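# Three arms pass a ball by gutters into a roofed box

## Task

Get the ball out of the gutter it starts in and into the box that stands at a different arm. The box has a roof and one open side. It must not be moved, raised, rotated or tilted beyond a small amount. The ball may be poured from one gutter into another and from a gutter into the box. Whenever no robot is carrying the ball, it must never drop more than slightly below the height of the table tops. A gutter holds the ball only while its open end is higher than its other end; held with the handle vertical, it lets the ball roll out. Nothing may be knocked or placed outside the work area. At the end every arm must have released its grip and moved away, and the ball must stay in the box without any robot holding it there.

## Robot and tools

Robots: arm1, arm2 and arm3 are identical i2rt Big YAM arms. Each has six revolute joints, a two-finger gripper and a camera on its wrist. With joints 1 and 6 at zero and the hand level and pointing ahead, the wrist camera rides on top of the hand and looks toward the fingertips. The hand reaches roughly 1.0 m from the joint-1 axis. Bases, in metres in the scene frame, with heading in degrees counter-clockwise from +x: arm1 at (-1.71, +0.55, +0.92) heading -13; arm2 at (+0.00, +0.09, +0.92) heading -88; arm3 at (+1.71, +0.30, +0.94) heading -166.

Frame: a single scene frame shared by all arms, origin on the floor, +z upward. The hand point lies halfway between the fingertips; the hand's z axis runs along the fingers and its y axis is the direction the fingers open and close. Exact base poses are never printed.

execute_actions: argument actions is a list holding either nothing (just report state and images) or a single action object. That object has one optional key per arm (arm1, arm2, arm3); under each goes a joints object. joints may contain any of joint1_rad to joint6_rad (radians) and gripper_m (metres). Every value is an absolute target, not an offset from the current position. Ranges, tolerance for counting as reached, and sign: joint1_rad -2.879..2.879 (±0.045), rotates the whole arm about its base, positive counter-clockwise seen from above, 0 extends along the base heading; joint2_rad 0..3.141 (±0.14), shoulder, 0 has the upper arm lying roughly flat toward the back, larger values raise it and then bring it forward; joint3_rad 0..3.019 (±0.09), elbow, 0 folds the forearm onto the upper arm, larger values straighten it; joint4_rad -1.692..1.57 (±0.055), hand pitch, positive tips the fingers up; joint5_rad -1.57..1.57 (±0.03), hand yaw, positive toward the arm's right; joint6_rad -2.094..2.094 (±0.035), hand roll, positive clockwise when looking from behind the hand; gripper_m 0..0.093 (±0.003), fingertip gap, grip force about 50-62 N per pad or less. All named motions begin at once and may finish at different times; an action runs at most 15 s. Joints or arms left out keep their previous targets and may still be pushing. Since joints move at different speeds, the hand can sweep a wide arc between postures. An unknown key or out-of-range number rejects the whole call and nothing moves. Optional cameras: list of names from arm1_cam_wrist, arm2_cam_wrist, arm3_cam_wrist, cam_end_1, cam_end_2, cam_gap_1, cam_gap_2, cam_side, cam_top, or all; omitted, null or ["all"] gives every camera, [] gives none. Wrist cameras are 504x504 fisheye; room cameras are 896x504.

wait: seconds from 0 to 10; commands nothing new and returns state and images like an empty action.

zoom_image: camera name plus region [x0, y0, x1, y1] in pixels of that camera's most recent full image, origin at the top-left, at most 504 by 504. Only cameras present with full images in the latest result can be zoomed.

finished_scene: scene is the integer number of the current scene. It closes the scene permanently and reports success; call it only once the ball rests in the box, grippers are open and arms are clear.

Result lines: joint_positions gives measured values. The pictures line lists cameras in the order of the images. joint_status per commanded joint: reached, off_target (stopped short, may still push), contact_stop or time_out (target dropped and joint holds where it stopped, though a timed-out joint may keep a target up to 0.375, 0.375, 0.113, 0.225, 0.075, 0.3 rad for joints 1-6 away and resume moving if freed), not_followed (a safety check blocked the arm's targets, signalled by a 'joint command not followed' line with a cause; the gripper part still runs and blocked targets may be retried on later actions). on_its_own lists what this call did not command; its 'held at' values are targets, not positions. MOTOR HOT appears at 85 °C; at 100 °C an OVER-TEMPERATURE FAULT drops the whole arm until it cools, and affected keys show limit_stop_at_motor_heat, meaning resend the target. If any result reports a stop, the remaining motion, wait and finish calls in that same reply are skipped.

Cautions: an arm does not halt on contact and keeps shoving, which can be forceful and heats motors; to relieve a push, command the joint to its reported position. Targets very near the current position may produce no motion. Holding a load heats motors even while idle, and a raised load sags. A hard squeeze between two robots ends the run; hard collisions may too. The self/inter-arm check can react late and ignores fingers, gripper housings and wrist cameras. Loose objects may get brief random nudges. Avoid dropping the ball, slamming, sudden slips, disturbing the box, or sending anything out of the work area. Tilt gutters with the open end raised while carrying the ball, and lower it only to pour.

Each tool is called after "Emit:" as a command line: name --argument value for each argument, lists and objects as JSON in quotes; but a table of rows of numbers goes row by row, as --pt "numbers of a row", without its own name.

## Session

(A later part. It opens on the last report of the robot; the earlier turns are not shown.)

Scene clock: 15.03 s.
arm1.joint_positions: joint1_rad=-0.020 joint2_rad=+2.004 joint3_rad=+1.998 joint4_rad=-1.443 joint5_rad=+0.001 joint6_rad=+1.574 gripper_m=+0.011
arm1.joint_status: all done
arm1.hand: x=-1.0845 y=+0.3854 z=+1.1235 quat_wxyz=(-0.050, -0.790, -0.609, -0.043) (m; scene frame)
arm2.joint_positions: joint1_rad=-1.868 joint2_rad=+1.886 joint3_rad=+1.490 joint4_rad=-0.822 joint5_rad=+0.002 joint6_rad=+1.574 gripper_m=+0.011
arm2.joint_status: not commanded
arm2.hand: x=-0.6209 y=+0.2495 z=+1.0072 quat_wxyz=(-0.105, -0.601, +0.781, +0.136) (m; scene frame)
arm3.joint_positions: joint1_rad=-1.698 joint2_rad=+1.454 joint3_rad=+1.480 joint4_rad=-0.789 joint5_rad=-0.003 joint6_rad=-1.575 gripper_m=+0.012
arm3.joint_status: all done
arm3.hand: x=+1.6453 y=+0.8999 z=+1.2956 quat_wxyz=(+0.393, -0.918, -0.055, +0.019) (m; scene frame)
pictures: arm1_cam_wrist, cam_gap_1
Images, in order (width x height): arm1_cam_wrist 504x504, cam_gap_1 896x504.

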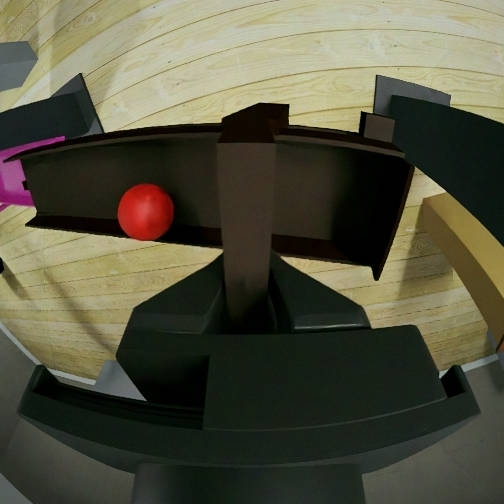

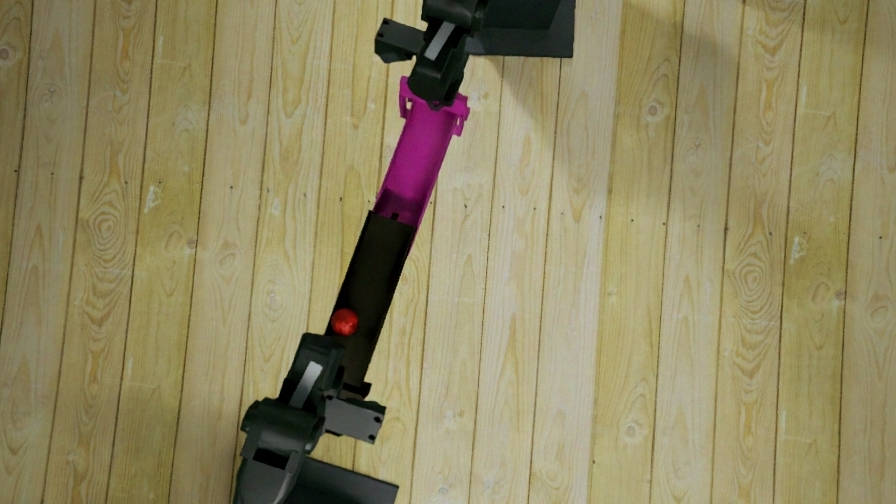

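Emit:
wait --seconds 1.5

Scene clock: 16.53 s.
arm1.joint_positions: joint1_rad=-0.020 joint2_rad=+2.001 joint3_rad=+1.998 joint4_rad=-1.446 joint5_rad=+0.001 joint6_rad=+1.574 gripper_m=+0.011
arm1.joint_status: all done
arm1.hand: x=-1.0853 y=+0.3856 z=+1.1253 quat_wxyz=(-0.050, -0.790, -0.609, -0.044) (m; scene frame)
arm2.joint_positions: joint1_rad=-1.867 joint2_rad=+1.886 joint3_rad=+1.490 joint4_rad=-0.825 joint5_rad=+0.000 joint6_rad=+1.575 gripper_m=+0.011
arm2.joint_status: not commanded
arm2.hand: x=-0.6203 y=+0.2488 z=+1.0069 quat_wxyz=(-0.105, -0.601, +0.781, +0.135) (m; scene frame)
arm3.joint_positions: joint1_rad=-1.698 joint2_rad=+1.454 joint3_rad=+1.480 joint4_rad=-0.789 joint5_rad=-0.003 joint6_rad=-1.575 gripper_m=+0.012
arm3.joint_status: all done
arm3.hand: x=+1.6453 y=+0.8999 z=+1.2956 quat_wxyz=(+0.393, -0.918, -0.055, +0.019) (m; scene frame)
wait: 1.50 s; at rest by 1.30 s
pictures: arm1_cam_wrist, arm2_cam_wrist, arm3_cam_wrist, cam_end_1, cam_end_2, cam_gap_1, cam_gap_2, cam_side, cam_top
Images, in order (width x height): arm1_cam_wrist 504x504, arm2_cam_wrist 504x504, arm3_cam_wrist 504x504, cam_end_1 896x504, cam_end_2 896x504, cam_gap_1 896x504, cam_gap_2 896x504, cam_side 896x504, cam_top 896x504.

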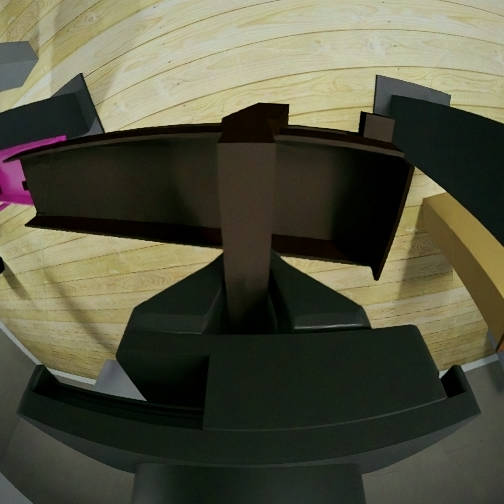

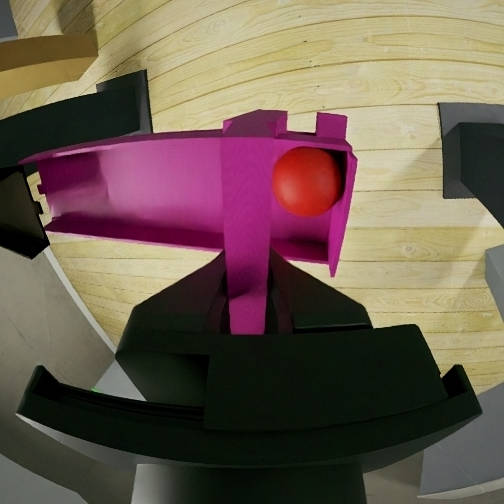

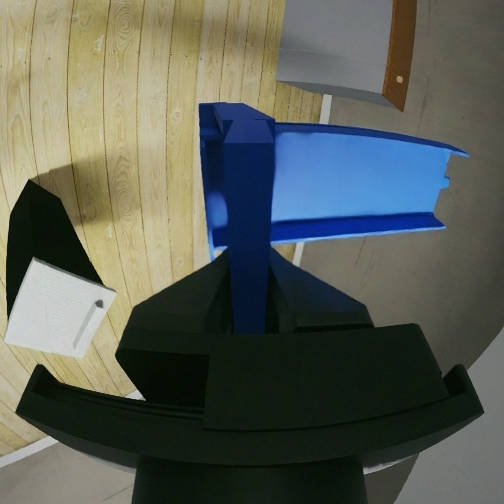

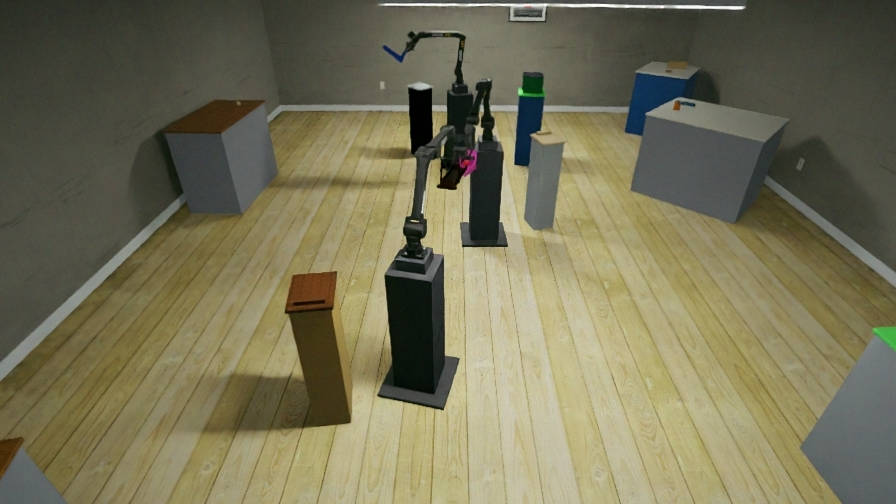

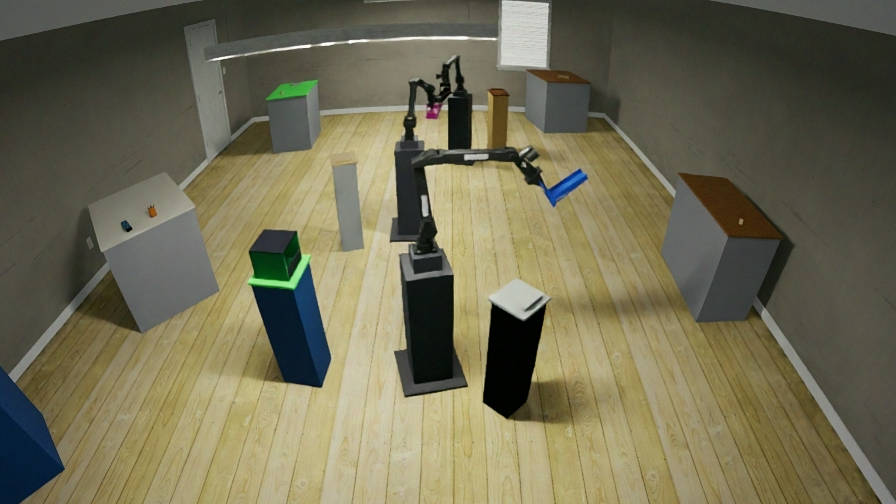

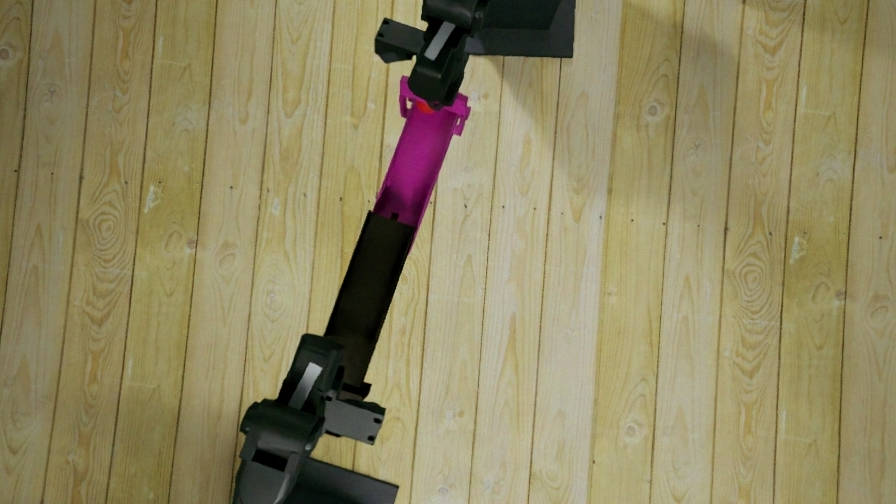

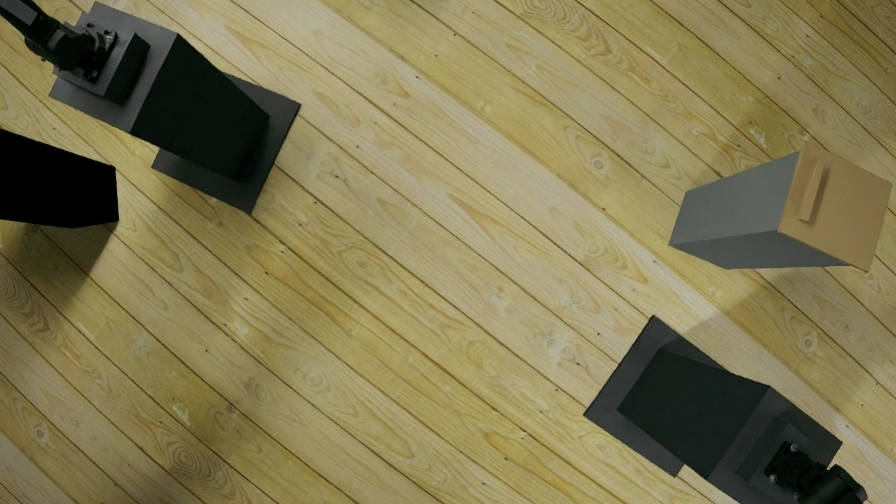

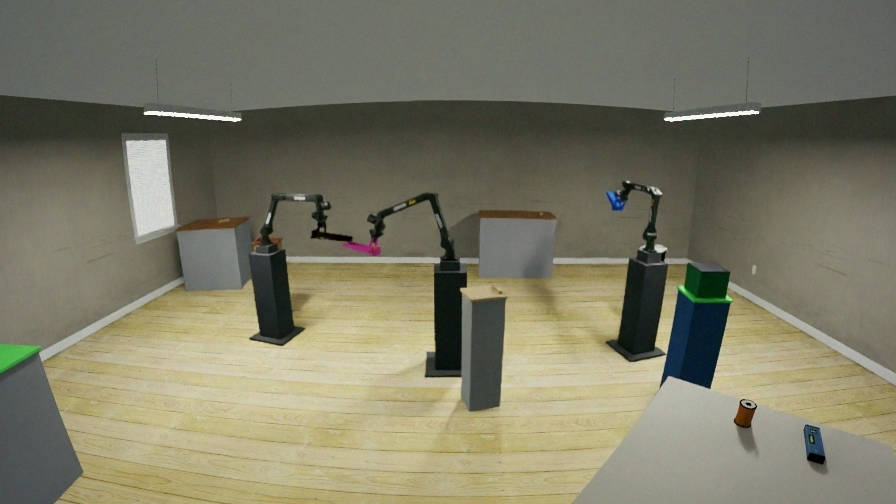

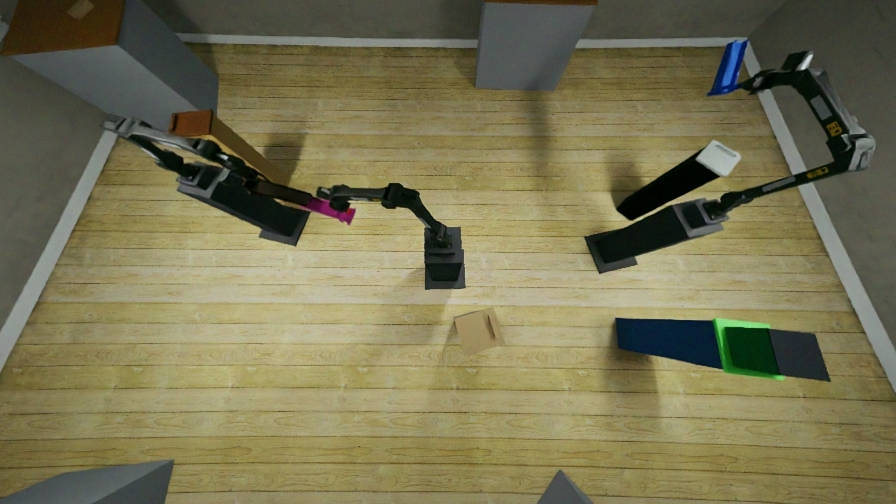

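Emit:
execute_actions --actions '[{"arm1":{"joints":{"joint1_rad":2.08,"joint2_rad":1.60,"joint4_rad":-1.25,"joint5_rad":-0.243,"joint6_rad":0.115}},"arm2":{"joints":{"joint1_rad":1.655,"joint3_rad":2.07}},"arm3":{"joints":{"joint1_rad":-0.125,"joint2_rad":1.91,"joint4_rad":-0.76}}}]' --cameras '["arm2_cam_wrist","cam_gap_2","cam_side"]'

Scene clock: 20.03 s.
arm1.joint_positions: joint1_rad=+2.087 joint2_rad=+1.617 joint3_rad=+2.031 joint4_rad=-1.262 joint5_rad=-0.242 joint6_rad=+0.125 gripper_m=+0.011
arm1.joint_status: all done
arm1.hand: x=-1.9321 y=+1.1290 z=+1.3966 quat_wxyz=(-0.104, +0.736, -0.569, -0.352) (m; scene frame)
arm2.joint_positions: joint1_rad=+1.657 joint2_rad=+1.904 joint3_rad=+2.019 joint4_rad=-0.825 joint5_rad=-0.003 joint6_rad=+1.577 gripper_m=+0.011
arm2.joint_status: all done
arm2.hand: x=+0.7672 y=+0.1869 z=+1.2742 quat_wxyz=(-0.277, -0.600, -0.681, -0.316) (m; scene frame)
arm3.joint_positions: joint1_rad=-0.119 joint2_rad=+1.931 joint3_rad=+1.495 joint4_rad=-0.762 joint5_rad=-0.004 joint6_rad=-1.576 gripper_m=+0.012
arm3.joint_status: all done
arm3.hand: x=+1.0646 y=+0.2212 z=+1.0058 quat_wxyz=(+0.120, -0.650, -0.738, +0.136) (m; scene frame)
pictures: arm2_cam_wrist, cam_gap_2, cam_side
Images, in order (width x height): arm2_cam_wrist 504x504, cam_gap_2 896x504, cam_side 896x504.

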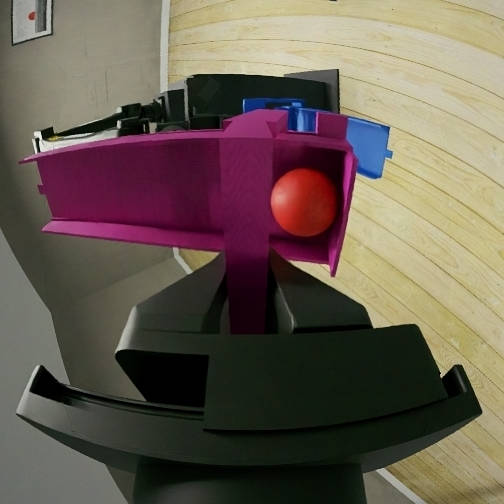

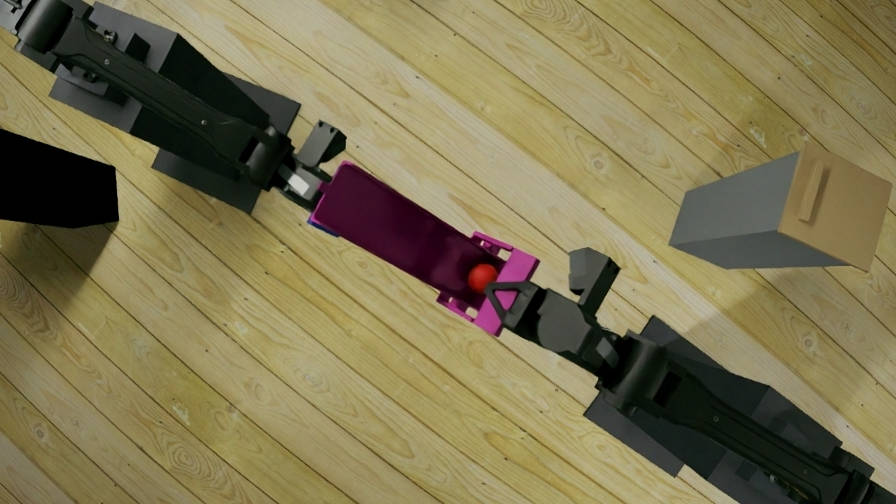

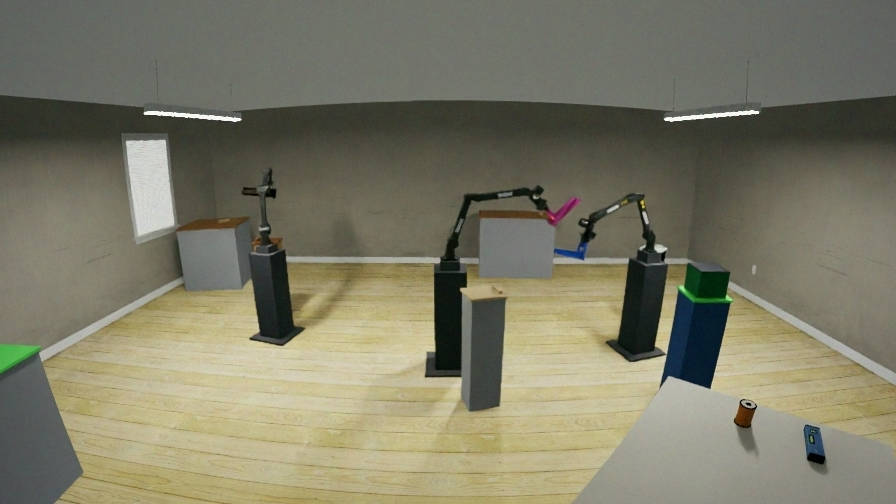

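Emit:
execute_actions --actions '[{"arm1":{"joints":{"joint3_rad":1.30,"joint4_rad":-1.20}},"arm2":{"joints":{"joint2_rad":1.993,"joint4_rad":-1.485}}}]' --cameras '["arm2_cam_wrist","cam_gap_2","cam_side"]'

Scene clock: 21.73 s.
arm1.joint_positions: joint1_rad=+2.087 joint2_rad=+1.616 joint3_rad=+1.300 joint4_rad=-1.215 joint5_rad=-0.240 joint6_rad=+0.124 gripper_m=+0.011
arm1.joint_status: all done
arm1.hand: x=-1.8893 y=+0.9998 z=+1.0638 quat_wxyz=(+0.083, +0.758, -0.642, -0.079) (m; scene frame)
arm2.joint_positions: joint1_rad=+1.657 joint2_rad=+2.023 joint3_rad=+2.019 joint4_rad=-1.479 joint5_rad=-0.003 joint6_rad=+1.577 gripper_m=+0.011
arm2.joint_status: all done
arm2.hand: x=+0.6451 y=+0.1704 z=+1.1193 quat_wxyz=(-0.031, -0.662, -0.748, -0.035) (m; scene frame)
arm3.joint_positions: joint1_rad=-0.119 joint2_rad=+1.931 joint3_rad=+1.495 joint4_rad=-0.762 joint5_rad=-0.004 joint6_rad=-1.576 gripper_m=+0.012
arm3.joint_status: not commanded
arm3.hand: x=+1.0646 y=+0.2212 z=+1.0058 quat_wxyz=(+0.120, -0.650, -0.738, +0.136) (m; scene frame)
pictures: arm2_cam_wrist, cam_gap_2, cam_side
Images, in order (width x height): arm2_cam_wrist 504x504, cam_gap_2 896x504, cam_side 896x504.

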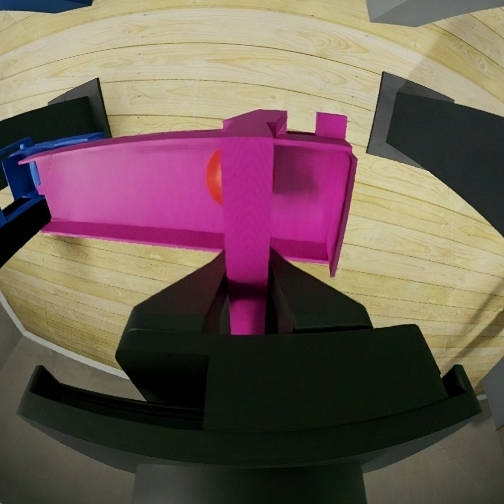

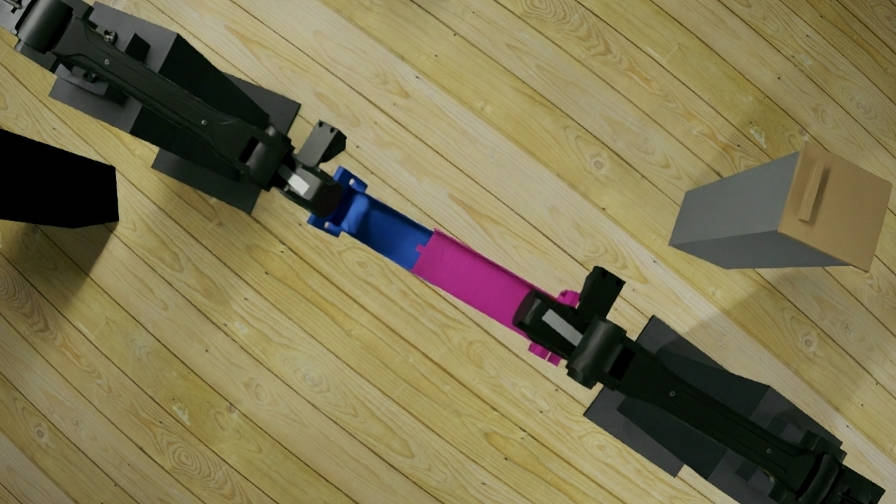

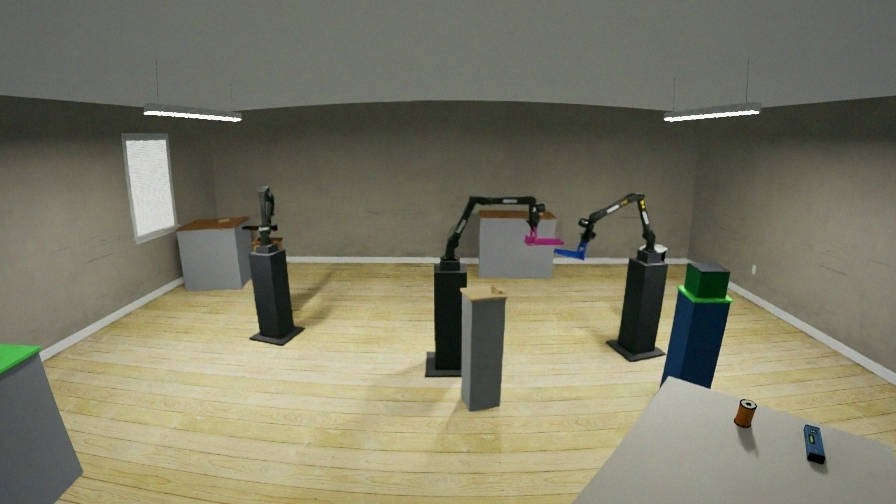

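Emit:
execute_actions --actions '[]' --cameras '["arm3_cam_wrist","cam_gap_2"]'

Scene clock: 22.47 s.
arm1.joint_positions: joint1_rad=+2.087 joint2_rad=+1.616 joint3_rad=+1.300 joint4_rad=-1.215 joint5_rad=-0.240 joint6_rad=+0.124 gripper_m=+0.011
arm1.joint_status: all done
arm1.hand: x=-1.8893 y=+0.9998 z=+1.0638 quat_wxyz=(+0.083, +0.758, -0.642, -0.079) (m; scene frame)
arm2.joint_positions: joint1_rad=+1.657 joint2_rad=+2.023 joint3_rad=+2.019 joint4_rad=-1.482 joint5_rad=-0.003 joint6_rad=+1.577 gripper_m=+0.011
arm2.joint_status: all done
arm2.hand: x=+0.6445 y=+0.1704 z=+1.1192 quat_wxyz=(-0.031, -0.662, -0.748, -0.034) (m; scene frame)
arm3.joint_positions: joint1_rad=-0.119 joint2_rad=+1.931 joint3_rad=+1.495 joint4_rad=-0.762 joint5_rad=-0.004 joint6_rad=-1.576 gripper_m=+0.012
arm3.joint_status: not commanded
arm3.hand: x=+1.0646 y=+0.2212 z=+1.0058 quat_wxyz=(+0.120, -0.650, -0.738, +0.136) (m; scene frame)
pictures: arm3_cam_wrist, cam_gap_2
Images, in order (width x height): arm3_cam_wrist 504x504, cam_gap_2 896x504.

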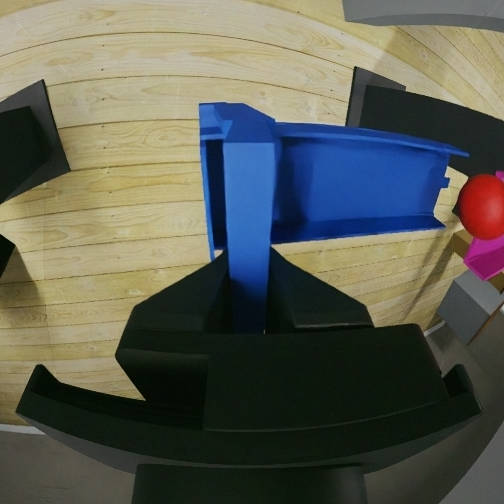

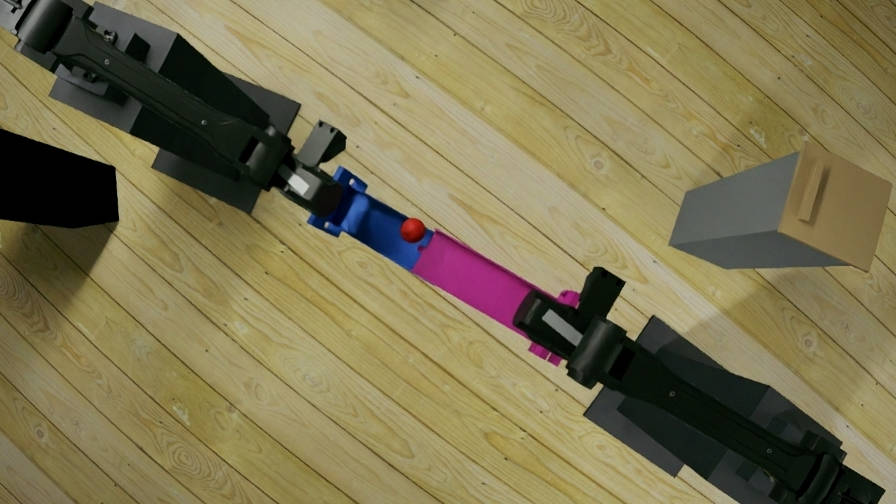

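Emit:
execute_actions --actions '[{"arm1":{"joints":{"joint2_rad":1.818,"joint4_rad":-1.0}},"arm2":{"joints":{"joint2_rad":1.85,"joint6_rad":1.3}}}]' --cameras '["arm3_cam_wrist","arm1_cam_wrist"]'

Scene clock: 23.90 s.
arm1.joint_positions: joint1_rad=+2.083 joint2_rad=+1.827 joint3_rad=+1.299 joint4_rad=-1.011 joint5_rad=-0.241 joint6_rad=+0.122 gripper_m=+0.011
arm1.joint_status: all done
arm1.hand: x=-1.8979 y=+1.0412 z=+0.9644 quat_wxyz=(+0.085, +0.757, -0.644, -0.077) (m; scene frame)
arm2.joint_positions: joint1_rad=+1.657 joint2_rad=+1.844 joint3_rad=+2.019 joint4_rad=-1.482 joint5_rad=-0.003 joint6_rad=+1.308 gripper_m=+0.011
arm2.joint_status: all done
arm2.hand: x=+0.6223 y=+0.1679 z=+1.2298 quat_wxyz=(-0.101, -0.551, -0.824, -0.088) (m; scene frame)
arm3.joint_positions: joint1_rad=-0.119 joint2_rad=+1.931 joint3_rad=+1.495 joint4_rad=-0.765 joint5_rad=+0.000 joint6_rad=-1.578 gripper_m=+0.012
arm3.joint_status: not commanded
arm3.hand: x=+1.0652 y=+0.2223 z=+1.0056 quat_wxyz=(+0.120, -0.650, -0.738, +0.134) (m; scene frame)
pictures: arm1_cam_wrist, arm3_cam_wrist
Images, in order (width x height): arm1_cam_wrist 504x504, arm3_cam_wrist 504x504.

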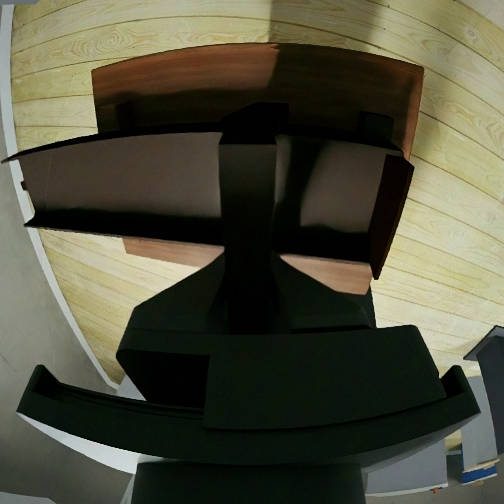

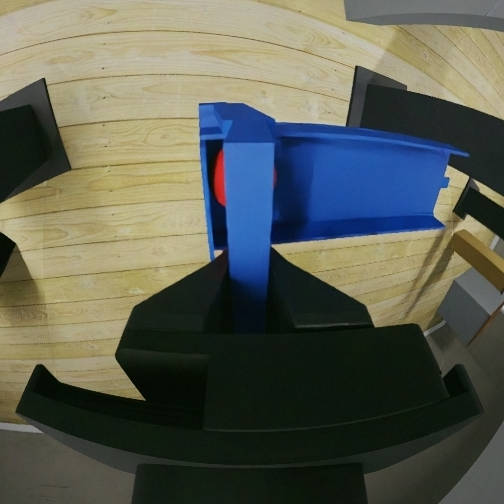

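Emit:
execute_actions --actions '[{"arm1":{"joints":{"gripper_m":0.05}},"arm2":{"joints":{"joint1_rad":0.6,"joint2_rad":1.77,"joint6_rad":0.55}},"arm3":{"joints":{"joint1_rad":1.0,"joint2_rad":1.29,"joint3_rad":0.81,"joint4_rad":-0.40}}}]' --cameras '["arm3_cam_wrist","cam_end_2","cam_top"]'

Scene clock: 25.73 s.
arm1.joint_positions: joint1_rad=+2.083 joint2_rad=+1.822 joint3_rad=+1.299 joint4_rad=-1.011 joint5_rad=-0.241 joint6_rad=+0.122 gripper_m=+0.050
arm1.joint_status: all done
arm1.hand: x=-1.8980 y=+1.0415 z=+0.9667 quat_wxyz=(+0.084, +0.757, -0.643, -0.079) (m; scene frame)
arm2.joint_positions: joint1_rad=+0.594 joint2_rad=+1.808 joint3_rad=+2.019 joint4_rad=-1.482 joint5_rad=+0.005 joint6_rad=+0.557 gripper_m=+0.011
arm2.joint_status: all done
arm2.hand: x=+0.3665 y=-0.4145 z=+1.2515 quat_wxyz=(-0.149, -0.671, -0.725, +0.029) (m; scene frame)
arm3.joint_positions: joint1_rad=+1.003 joint2_rad=+1.302 joint3_rad=+0.798 joint4_rad=-0.414 joint5_rad=-0.004 joint6_rad=-1.578 gripper_m=+0.012
arm3.joint_status: all done
arm3.hand: x=+1.5620 y=-0.1460 z=+1.0720 quat_wxyz=(+0.049, -0.152, -0.936, +0.315) (m; scene frame)
pictures: arm3_cam_wrist, cam_end_2, cam_top
Images, in order (width x height): arm3_cam_wrist 504x504, cam_end_2 896x504, cam_top 896x504.

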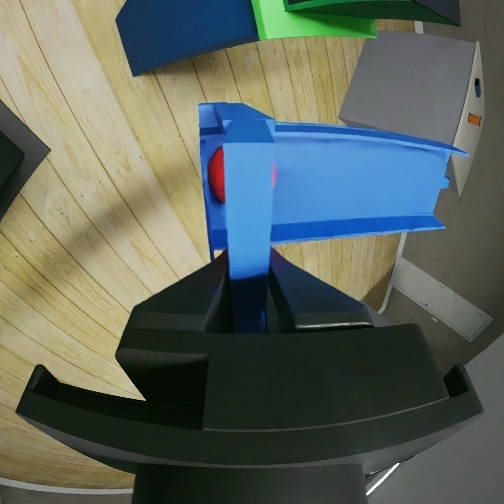

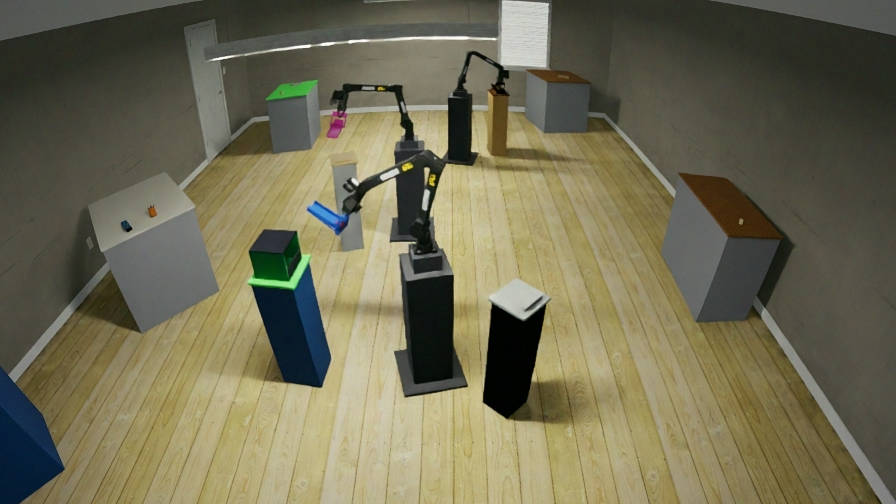

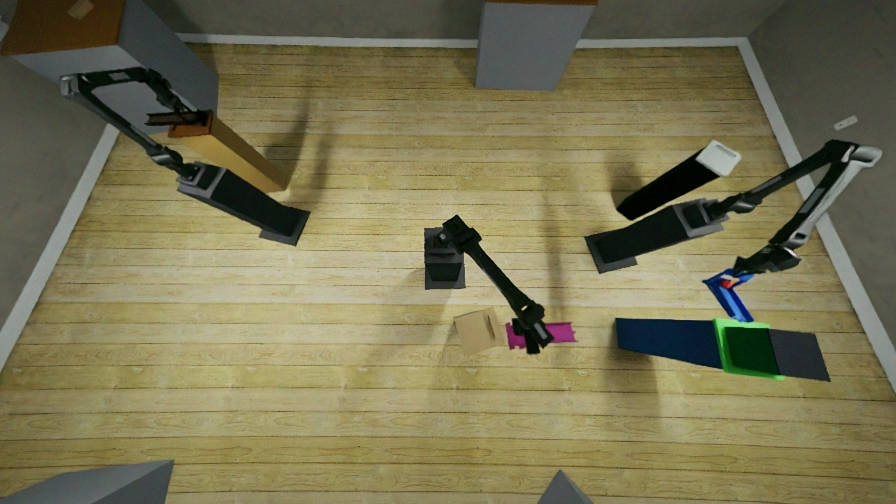

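Emit:
execute_actions --actions '[{"arm1":{"joints":{"joint2_rad":1.5}},"arm2":{"joints":{"joint1_rad":0.197,"joint3_rad":1.50,"joint4_rad":-1.27,"joint5_rad":-0.246,"joint6_rad":0.15}},"arm3":{"joints":{"joint1_rad":1.43,"joint2_rad":1.42,"joint3_rad":0.976,"joint4_rad":-0.765}}}]' --cameras '["arm3_cam_wrist","cam_end_2"]'

Emit:
zoom_image --camera "arm3_cam_wrist" --region '[340, 30, 504, 320]'

Scene clock: 27.83 s.
arm1.joint_positions: joint1_rad=+2.083 joint2_rad=+1.488 joint3_rad=+1.299 joint4_rad=-1.011 joint5_rad=-0.241 joint6_rad=+0.122 gripper_m=+0.050
arm1.joint_status: all done
arm1.hand: x=-1.8999 y=+1.0397 z=+1.1353 quat_wxyz=(-0.009, +0.758, -0.616, -0.215) (m; scene frame)
arm2.joint_positions: joint1_rad=+0.203 joint2_rad=+1.788 joint3_rad=+1.492 joint4_rad=-1.279 joint5_rad=-0.241 joint6_rad=+0.158 gripper_m=+0.011
arm2.joint_status: all done
arm2.hand: x=+0.1679 y=-0.4213 z=+1.0564 quat_wxyz=(-0.068, -0.671, -0.731, -0.102) (m; scene frame)
arm3.joint_positions: joint1_rad=+1.438 joint2_rad=+1.441 joint3_rad=+0.904 joint4_rad=-0.762 joint5_rad=-0.002 joint6_rad=-1.578 gripper_m=+0.012
arm3.joint_status: all done
arm3.hand: x=+1.7598 y=-0.1326 z=+1.0225 quat_wxyz=(-0.011, +0.055, -0.989, +0.135) (m; scene frame)
pictures: arm3_cam_wrist, cam_end_2
Images, in order (width x height): arm3_cam_wrist 504x504, cam_end_2 896x504.

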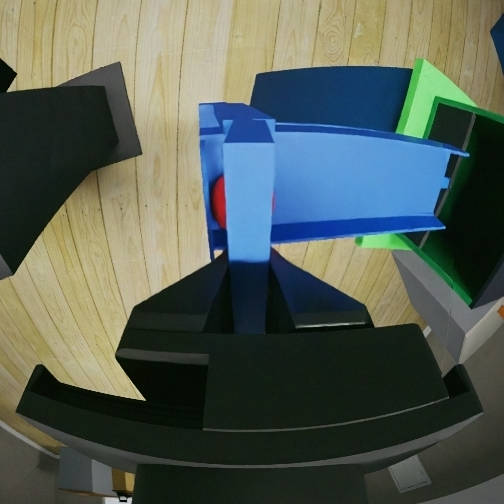

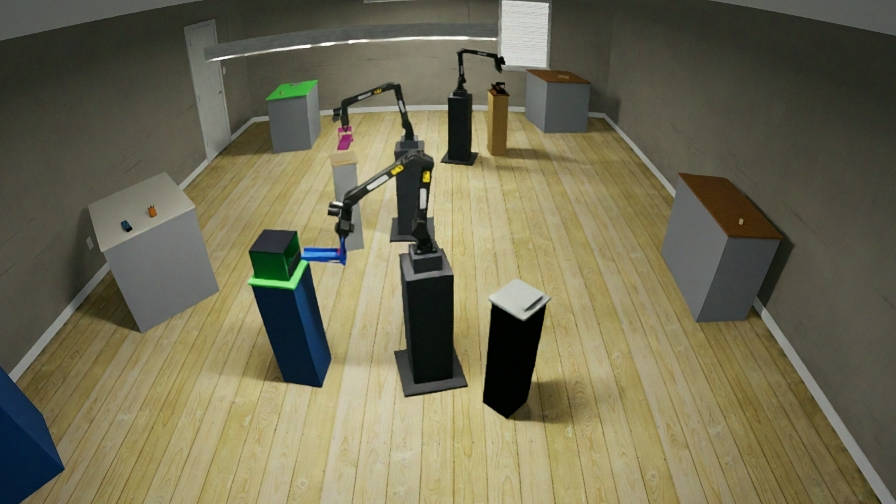

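Region (340, 30, 504, 320) of arm3_cam_wrist's 504x504 image, scaled by 1.738, with more detail than that image has; it fills the left 285 columns of this view, and the rest is white.

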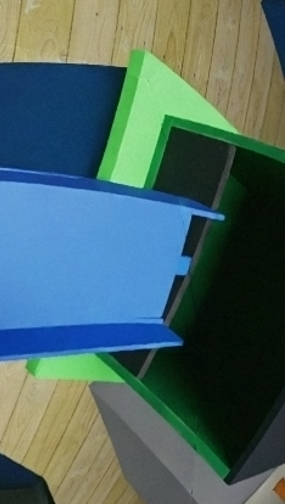

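Emit:
execute_actions --actions '[{"arm2":{"joints":{"joint1_rad":0.185,"joint6_rad":-0.062}},"arm3":{"joints":{"joint2_rad":1.57,"joint3_rad":1.22,"joint4_rad":-0.895}}}]' --cameras '["arm3_cam_wrist","cam_end_2"]'

Scene clock: 29.90 s.
arm1.joint_positions: joint1_rad=+2.083 joint2_rad=+1.488 joint3_rad=+1.299 joint4_rad=-1.011 joint5_rad=-0.241 joint6_rad=+0.122 gripper_m=+0.050
arm1.joint_status: not commanded
arm1.hand: x=-1.8999 y=+1.0397 z=+1.1353 quat_wxyz=(-0.009, +0.758, -0.616, -0.215) (m; scene frame)
arm2.joint_positions: joint1_rad=+0.195 joint2_rad=+1.788 joint3_rad=+1.492 joint4_rad=-1.279 joint5_rad=-0.241 joint6_rad=-0.053 gripper_m=+0.011
arm2.joint_status: all done
arm2.hand: x=+0.1636 y=-0.4227 z=+1.0563 quat_wxyz=(-0.079, -0.593, -0.796, -0.094) (m; scene frame)
arm3.joint_positions: joint1_rad=+1.438 joint2_rad=+1.585 joint3_rad=+1.155 joint4_rad=-0.892 joint5_rad=-0.002 joint6_rad=-1.578 gripper_m=+0.012
arm3.joint_status: all done
arm3.hand: x=+1.7667 y=-0.2004 z=+1.0503 quat_wxyz=(-0.011, +0.055, -0.991, +0.123) (m; scene frame)
pictures: arm3_cam_wrist, cam_end_2
Images, in order (width x height): arm3_cam_wrist 504x504, cam_end_2 896x504.

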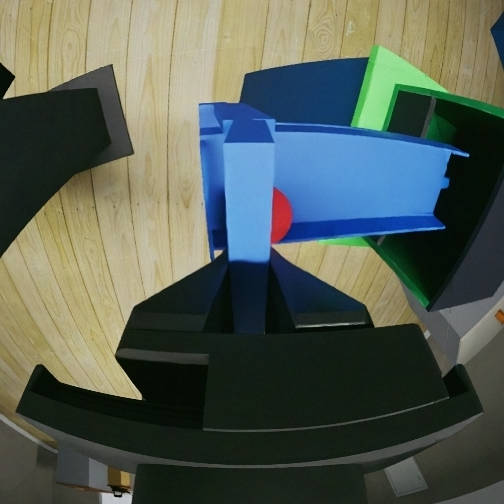

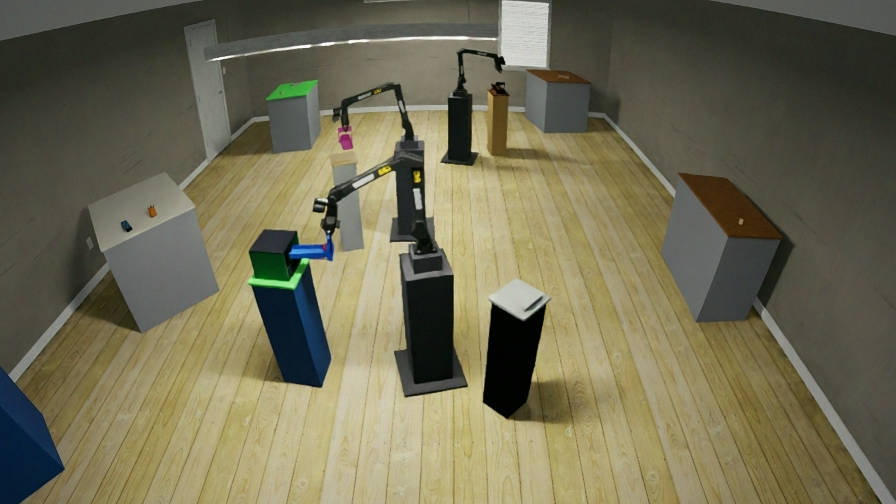

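Emit:
zoom_image --camera "cam_end_2" --region '[245, 215, 345, 295]'

Emit:
zoom_image --camera "arm3_cam_wrist" --region '[340, 30, 504, 320]'

Region (245, 215, 345, 295) of cam_end_2's 896x504 image, scaled by 5.040, with more detail than that image has; it fills the top 403 rows of this view, and the rest is white.

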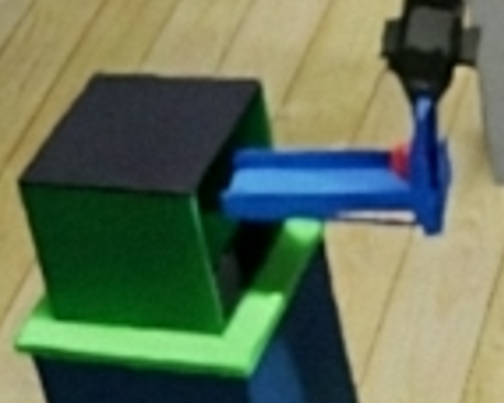

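Region (340, 30, 504, 320) of arm3_cam_wrist's 504x504 image, scaled by 1.738, with more detail than that image has; it fills the left 285 columns of this view, and the rest is white.

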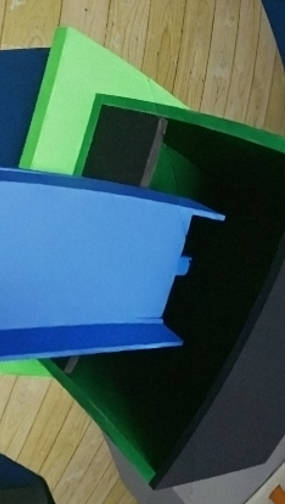

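Emit:
execute_actions --actions '[{"arm2":{"joints":{"joint2_rad":1.962,"joint4_rad":-1.088}},"arm3":{"joints":{"joint2_rad":1.72,"joint3_rad":1.428,"joint4_rad":-0.985}}}]' --cameras '["arm3_cam_wrist","arm2_cam_wrist","cam_end_2"]'

Scene clock: 31.67 s.
arm1.joint_positions: joint1_rad=+2.083 joint2_rad=+1.488 joint3_rad=+1.299 joint4_rad=-1.011 joint5_rad=-0.241 joint6_rad=+0.122 gripper_m=+0.050
arm1.joint_status: not commanded
arm1.hand: x=-1.8999 y=+1.0397 z=+1.1353 quat_wxyz=(-0.009, +0.758, -0.616, -0.215) (m; scene frame)
arm2.joint_positions: joint1_rad=+0.191 joint2_rad=+1.977 joint3_rad=+1.491 joint4_rad=-1.095 joint5_rad=-0.244 joint6_rad=-0.056 gripper_m=+0.011
arm2.joint_status: all done
arm2.hand: x=+0.1709 y=-0.4578 z=+0.9553 quat_wxyz=(-0.078, -0.594, -0.795, -0.097) (m; scene frame)
arm3.joint_positions: joint1_rad=+1.438 joint2_rad=+1.734 joint3_rad=+1.352 joint4_rad=-0.982 joint5_rad=-0.002 joint6_rad=-1.578 gripper_m=+0.012
arm3.joint_status: all done
arm3.hand: x=+1.7722 y=-0.2527 z=+1.0491 quat_wxyz=(-0.010, +0.056, -0.993, +0.102) (m; scene frame)
pictures: arm2_cam_wrist, arm3_cam_wrist, cam_end_2
Images, in order (width x height): arm2_cam_wrist 504x504, arm3_cam_wrist 504x504, cam_end_2 896x504.

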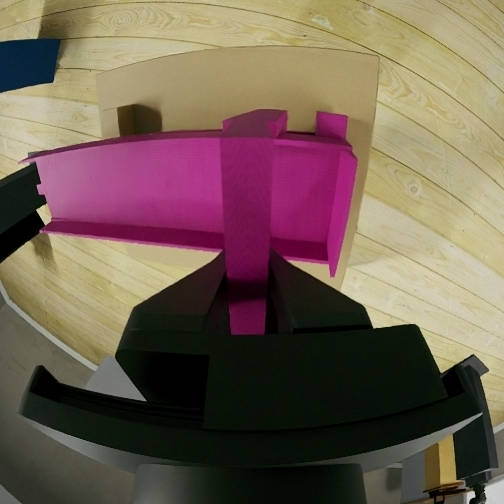

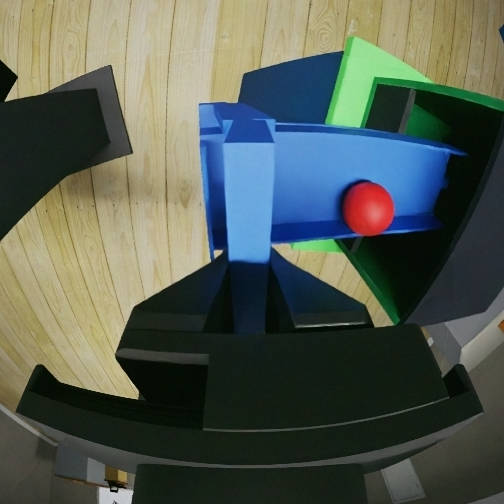

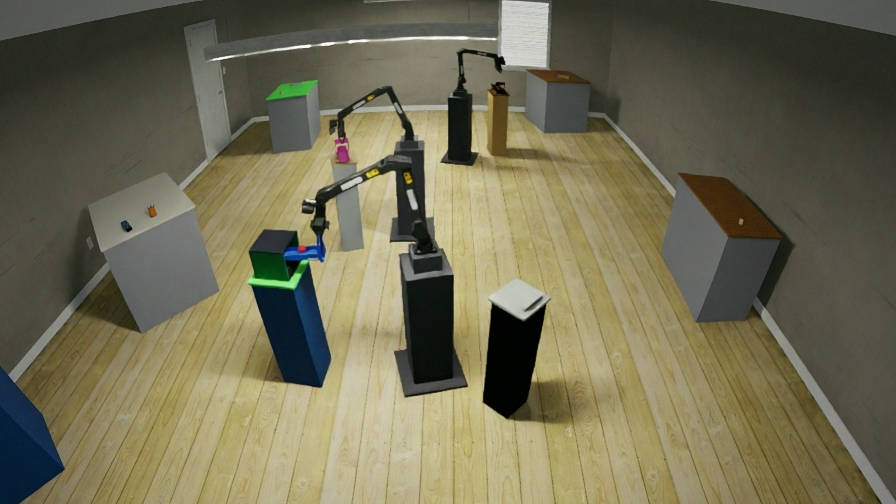

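Emit:
execute_actions --actions '[{"arm2":{"joints":{"gripper_m":0.05}},"arm3":{"joints":{"joint3_rad":1.452,"joint4_rad":-1.075}}}]' --cameras '["arm3_cam_wrist","cam_end_2"]'

Scene clock: 32.47 s.
arm1.joint_positions: joint1_rad=+2.083 joint2_rad=+1.488 joint3_rad=+1.299 joint4_rad=-1.011 joint5_rad=-0.241 joint6_rad=+0.122 gripper_m=+0.050
arm1.joint_status: not commanded
arm1.hand: x=-1.8999 y=+1.0397 z=+1.1353 quat_wxyz=(-0.009, +0.758, -0.616, -0.215) (m; scene frame)
arm2.joint_positions: joint1_rad=+0.191 joint2_rad=+1.976 joint3_rad=+1.491 joint4_rad=-1.095 joint5_rad=-0.244 joint6_rad=-0.056 gripper_m=+0.050
arm2.joint_status: all done
arm2.hand: x=+0.1710 y=-0.4579 z=+0.9557 quat_wxyz=(-0.078, -0.594, -0.795, -0.097) (m; scene frame)
arm3.joint_positions: joint1_rad=+1.438 joint2_rad=+1.734 joint3_rad=+1.372 joint4_rad=-1.072 joint5_rad=-0.002 joint6_rad=-1.578 gripper_m=+0.012
arm3.joint_status: all done
arm3.hand: x=+1.7707 y=-0.2388 z=+1.0536 quat_wxyz=(-0.008, +0.056, -0.996, +0.067) (m; scene frame)
pictures: arm3_cam_wrist, cam_end_2
Images, in order (width x height): arm3_cam_wrist 504x504, cam_end_2 896x504.

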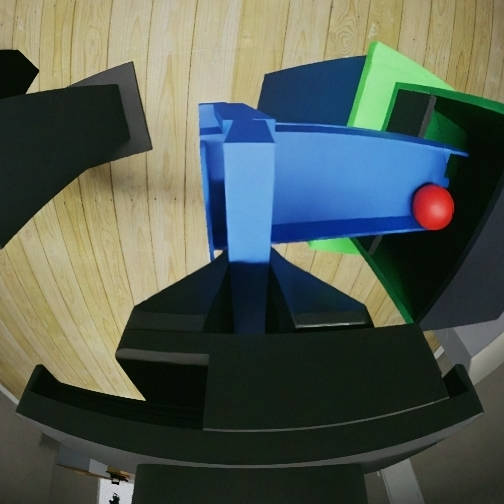

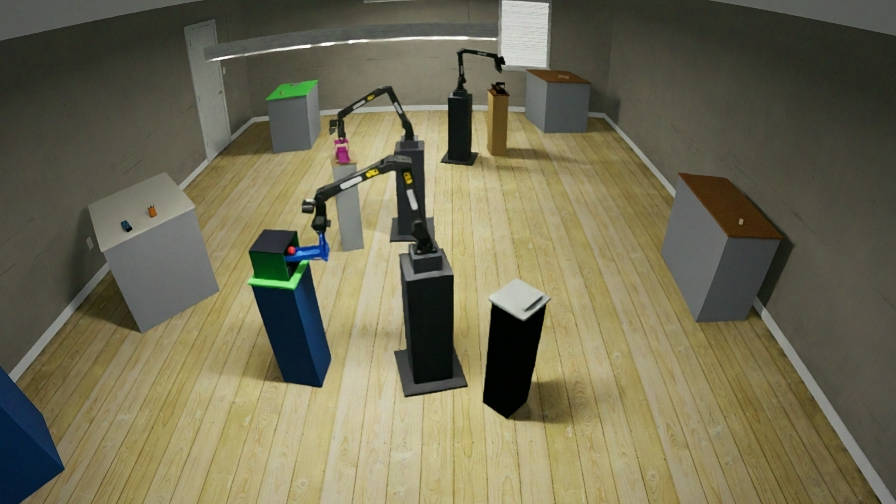

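Emit:
execute_actions --actions '[]' --cameras '["arm3_cam_wrist","cam_end_2"]'

Scene clock: 33.20 s.
arm1.joint_positions: joint1_rad=+2.083 joint2_rad=+1.488 joint3_rad=+1.299 joint4_rad=-1.011 joint5_rad=-0.241 joint6_rad=+0.122 gripper_m=+0.050
arm1.joint_status: not commanded
arm1.hand: x=-1.8999 y=+1.0397 z=+1.1353 quat_wxyz=(-0.009, +0.758, -0.616, -0.215) (m; scene frame)
arm2.joint_positions: joint1_rad=+0.191 joint2_rad=+1.976 joint3_rad=+1.491 joint4_rad=-1.095 joint5_rad=-0.244 joint6_rad=-0.056 gripper_m=+0.050
arm2.joint_status: all done
arm2.hand: x=+0.1710 y=-0.4579 z=+0.9557 quat_wxyz=(-0.078, -0.594, -0.795, -0.097) (m; scene frame)
arm3.joint_positions: joint1_rad=+1.438 joint2_rad=+1.734 joint3_rad=+1.372 joint4_rad=-1.072 joint5_rad=-0.002 joint6_rad=-1.578 gripper_m=+0.012
arm3.joint_status: all done
arm3.hand: x=+1.7707 y=-0.2387 z=+1.0536 quat_wxyz=(-0.008, +0.056, -0.996, +0.067) (m; scene frame)
pictures: arm3_cam_wrist, cam_end_2
Images, in order (width x height): arm3_cam_wrist 504x504, cam_end_2 896x504.

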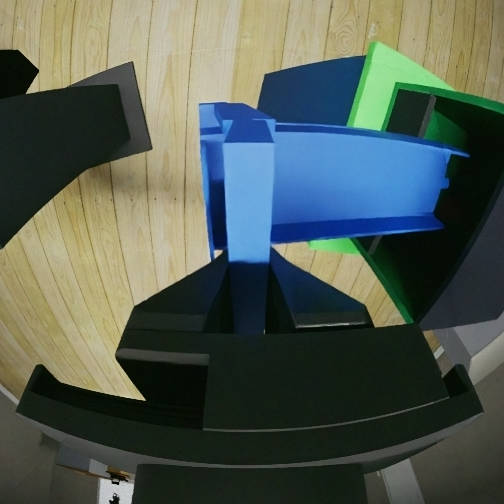

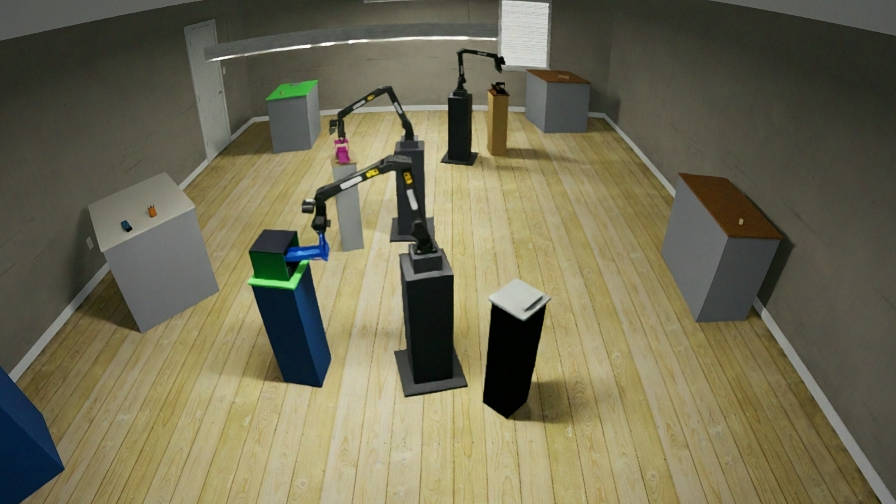

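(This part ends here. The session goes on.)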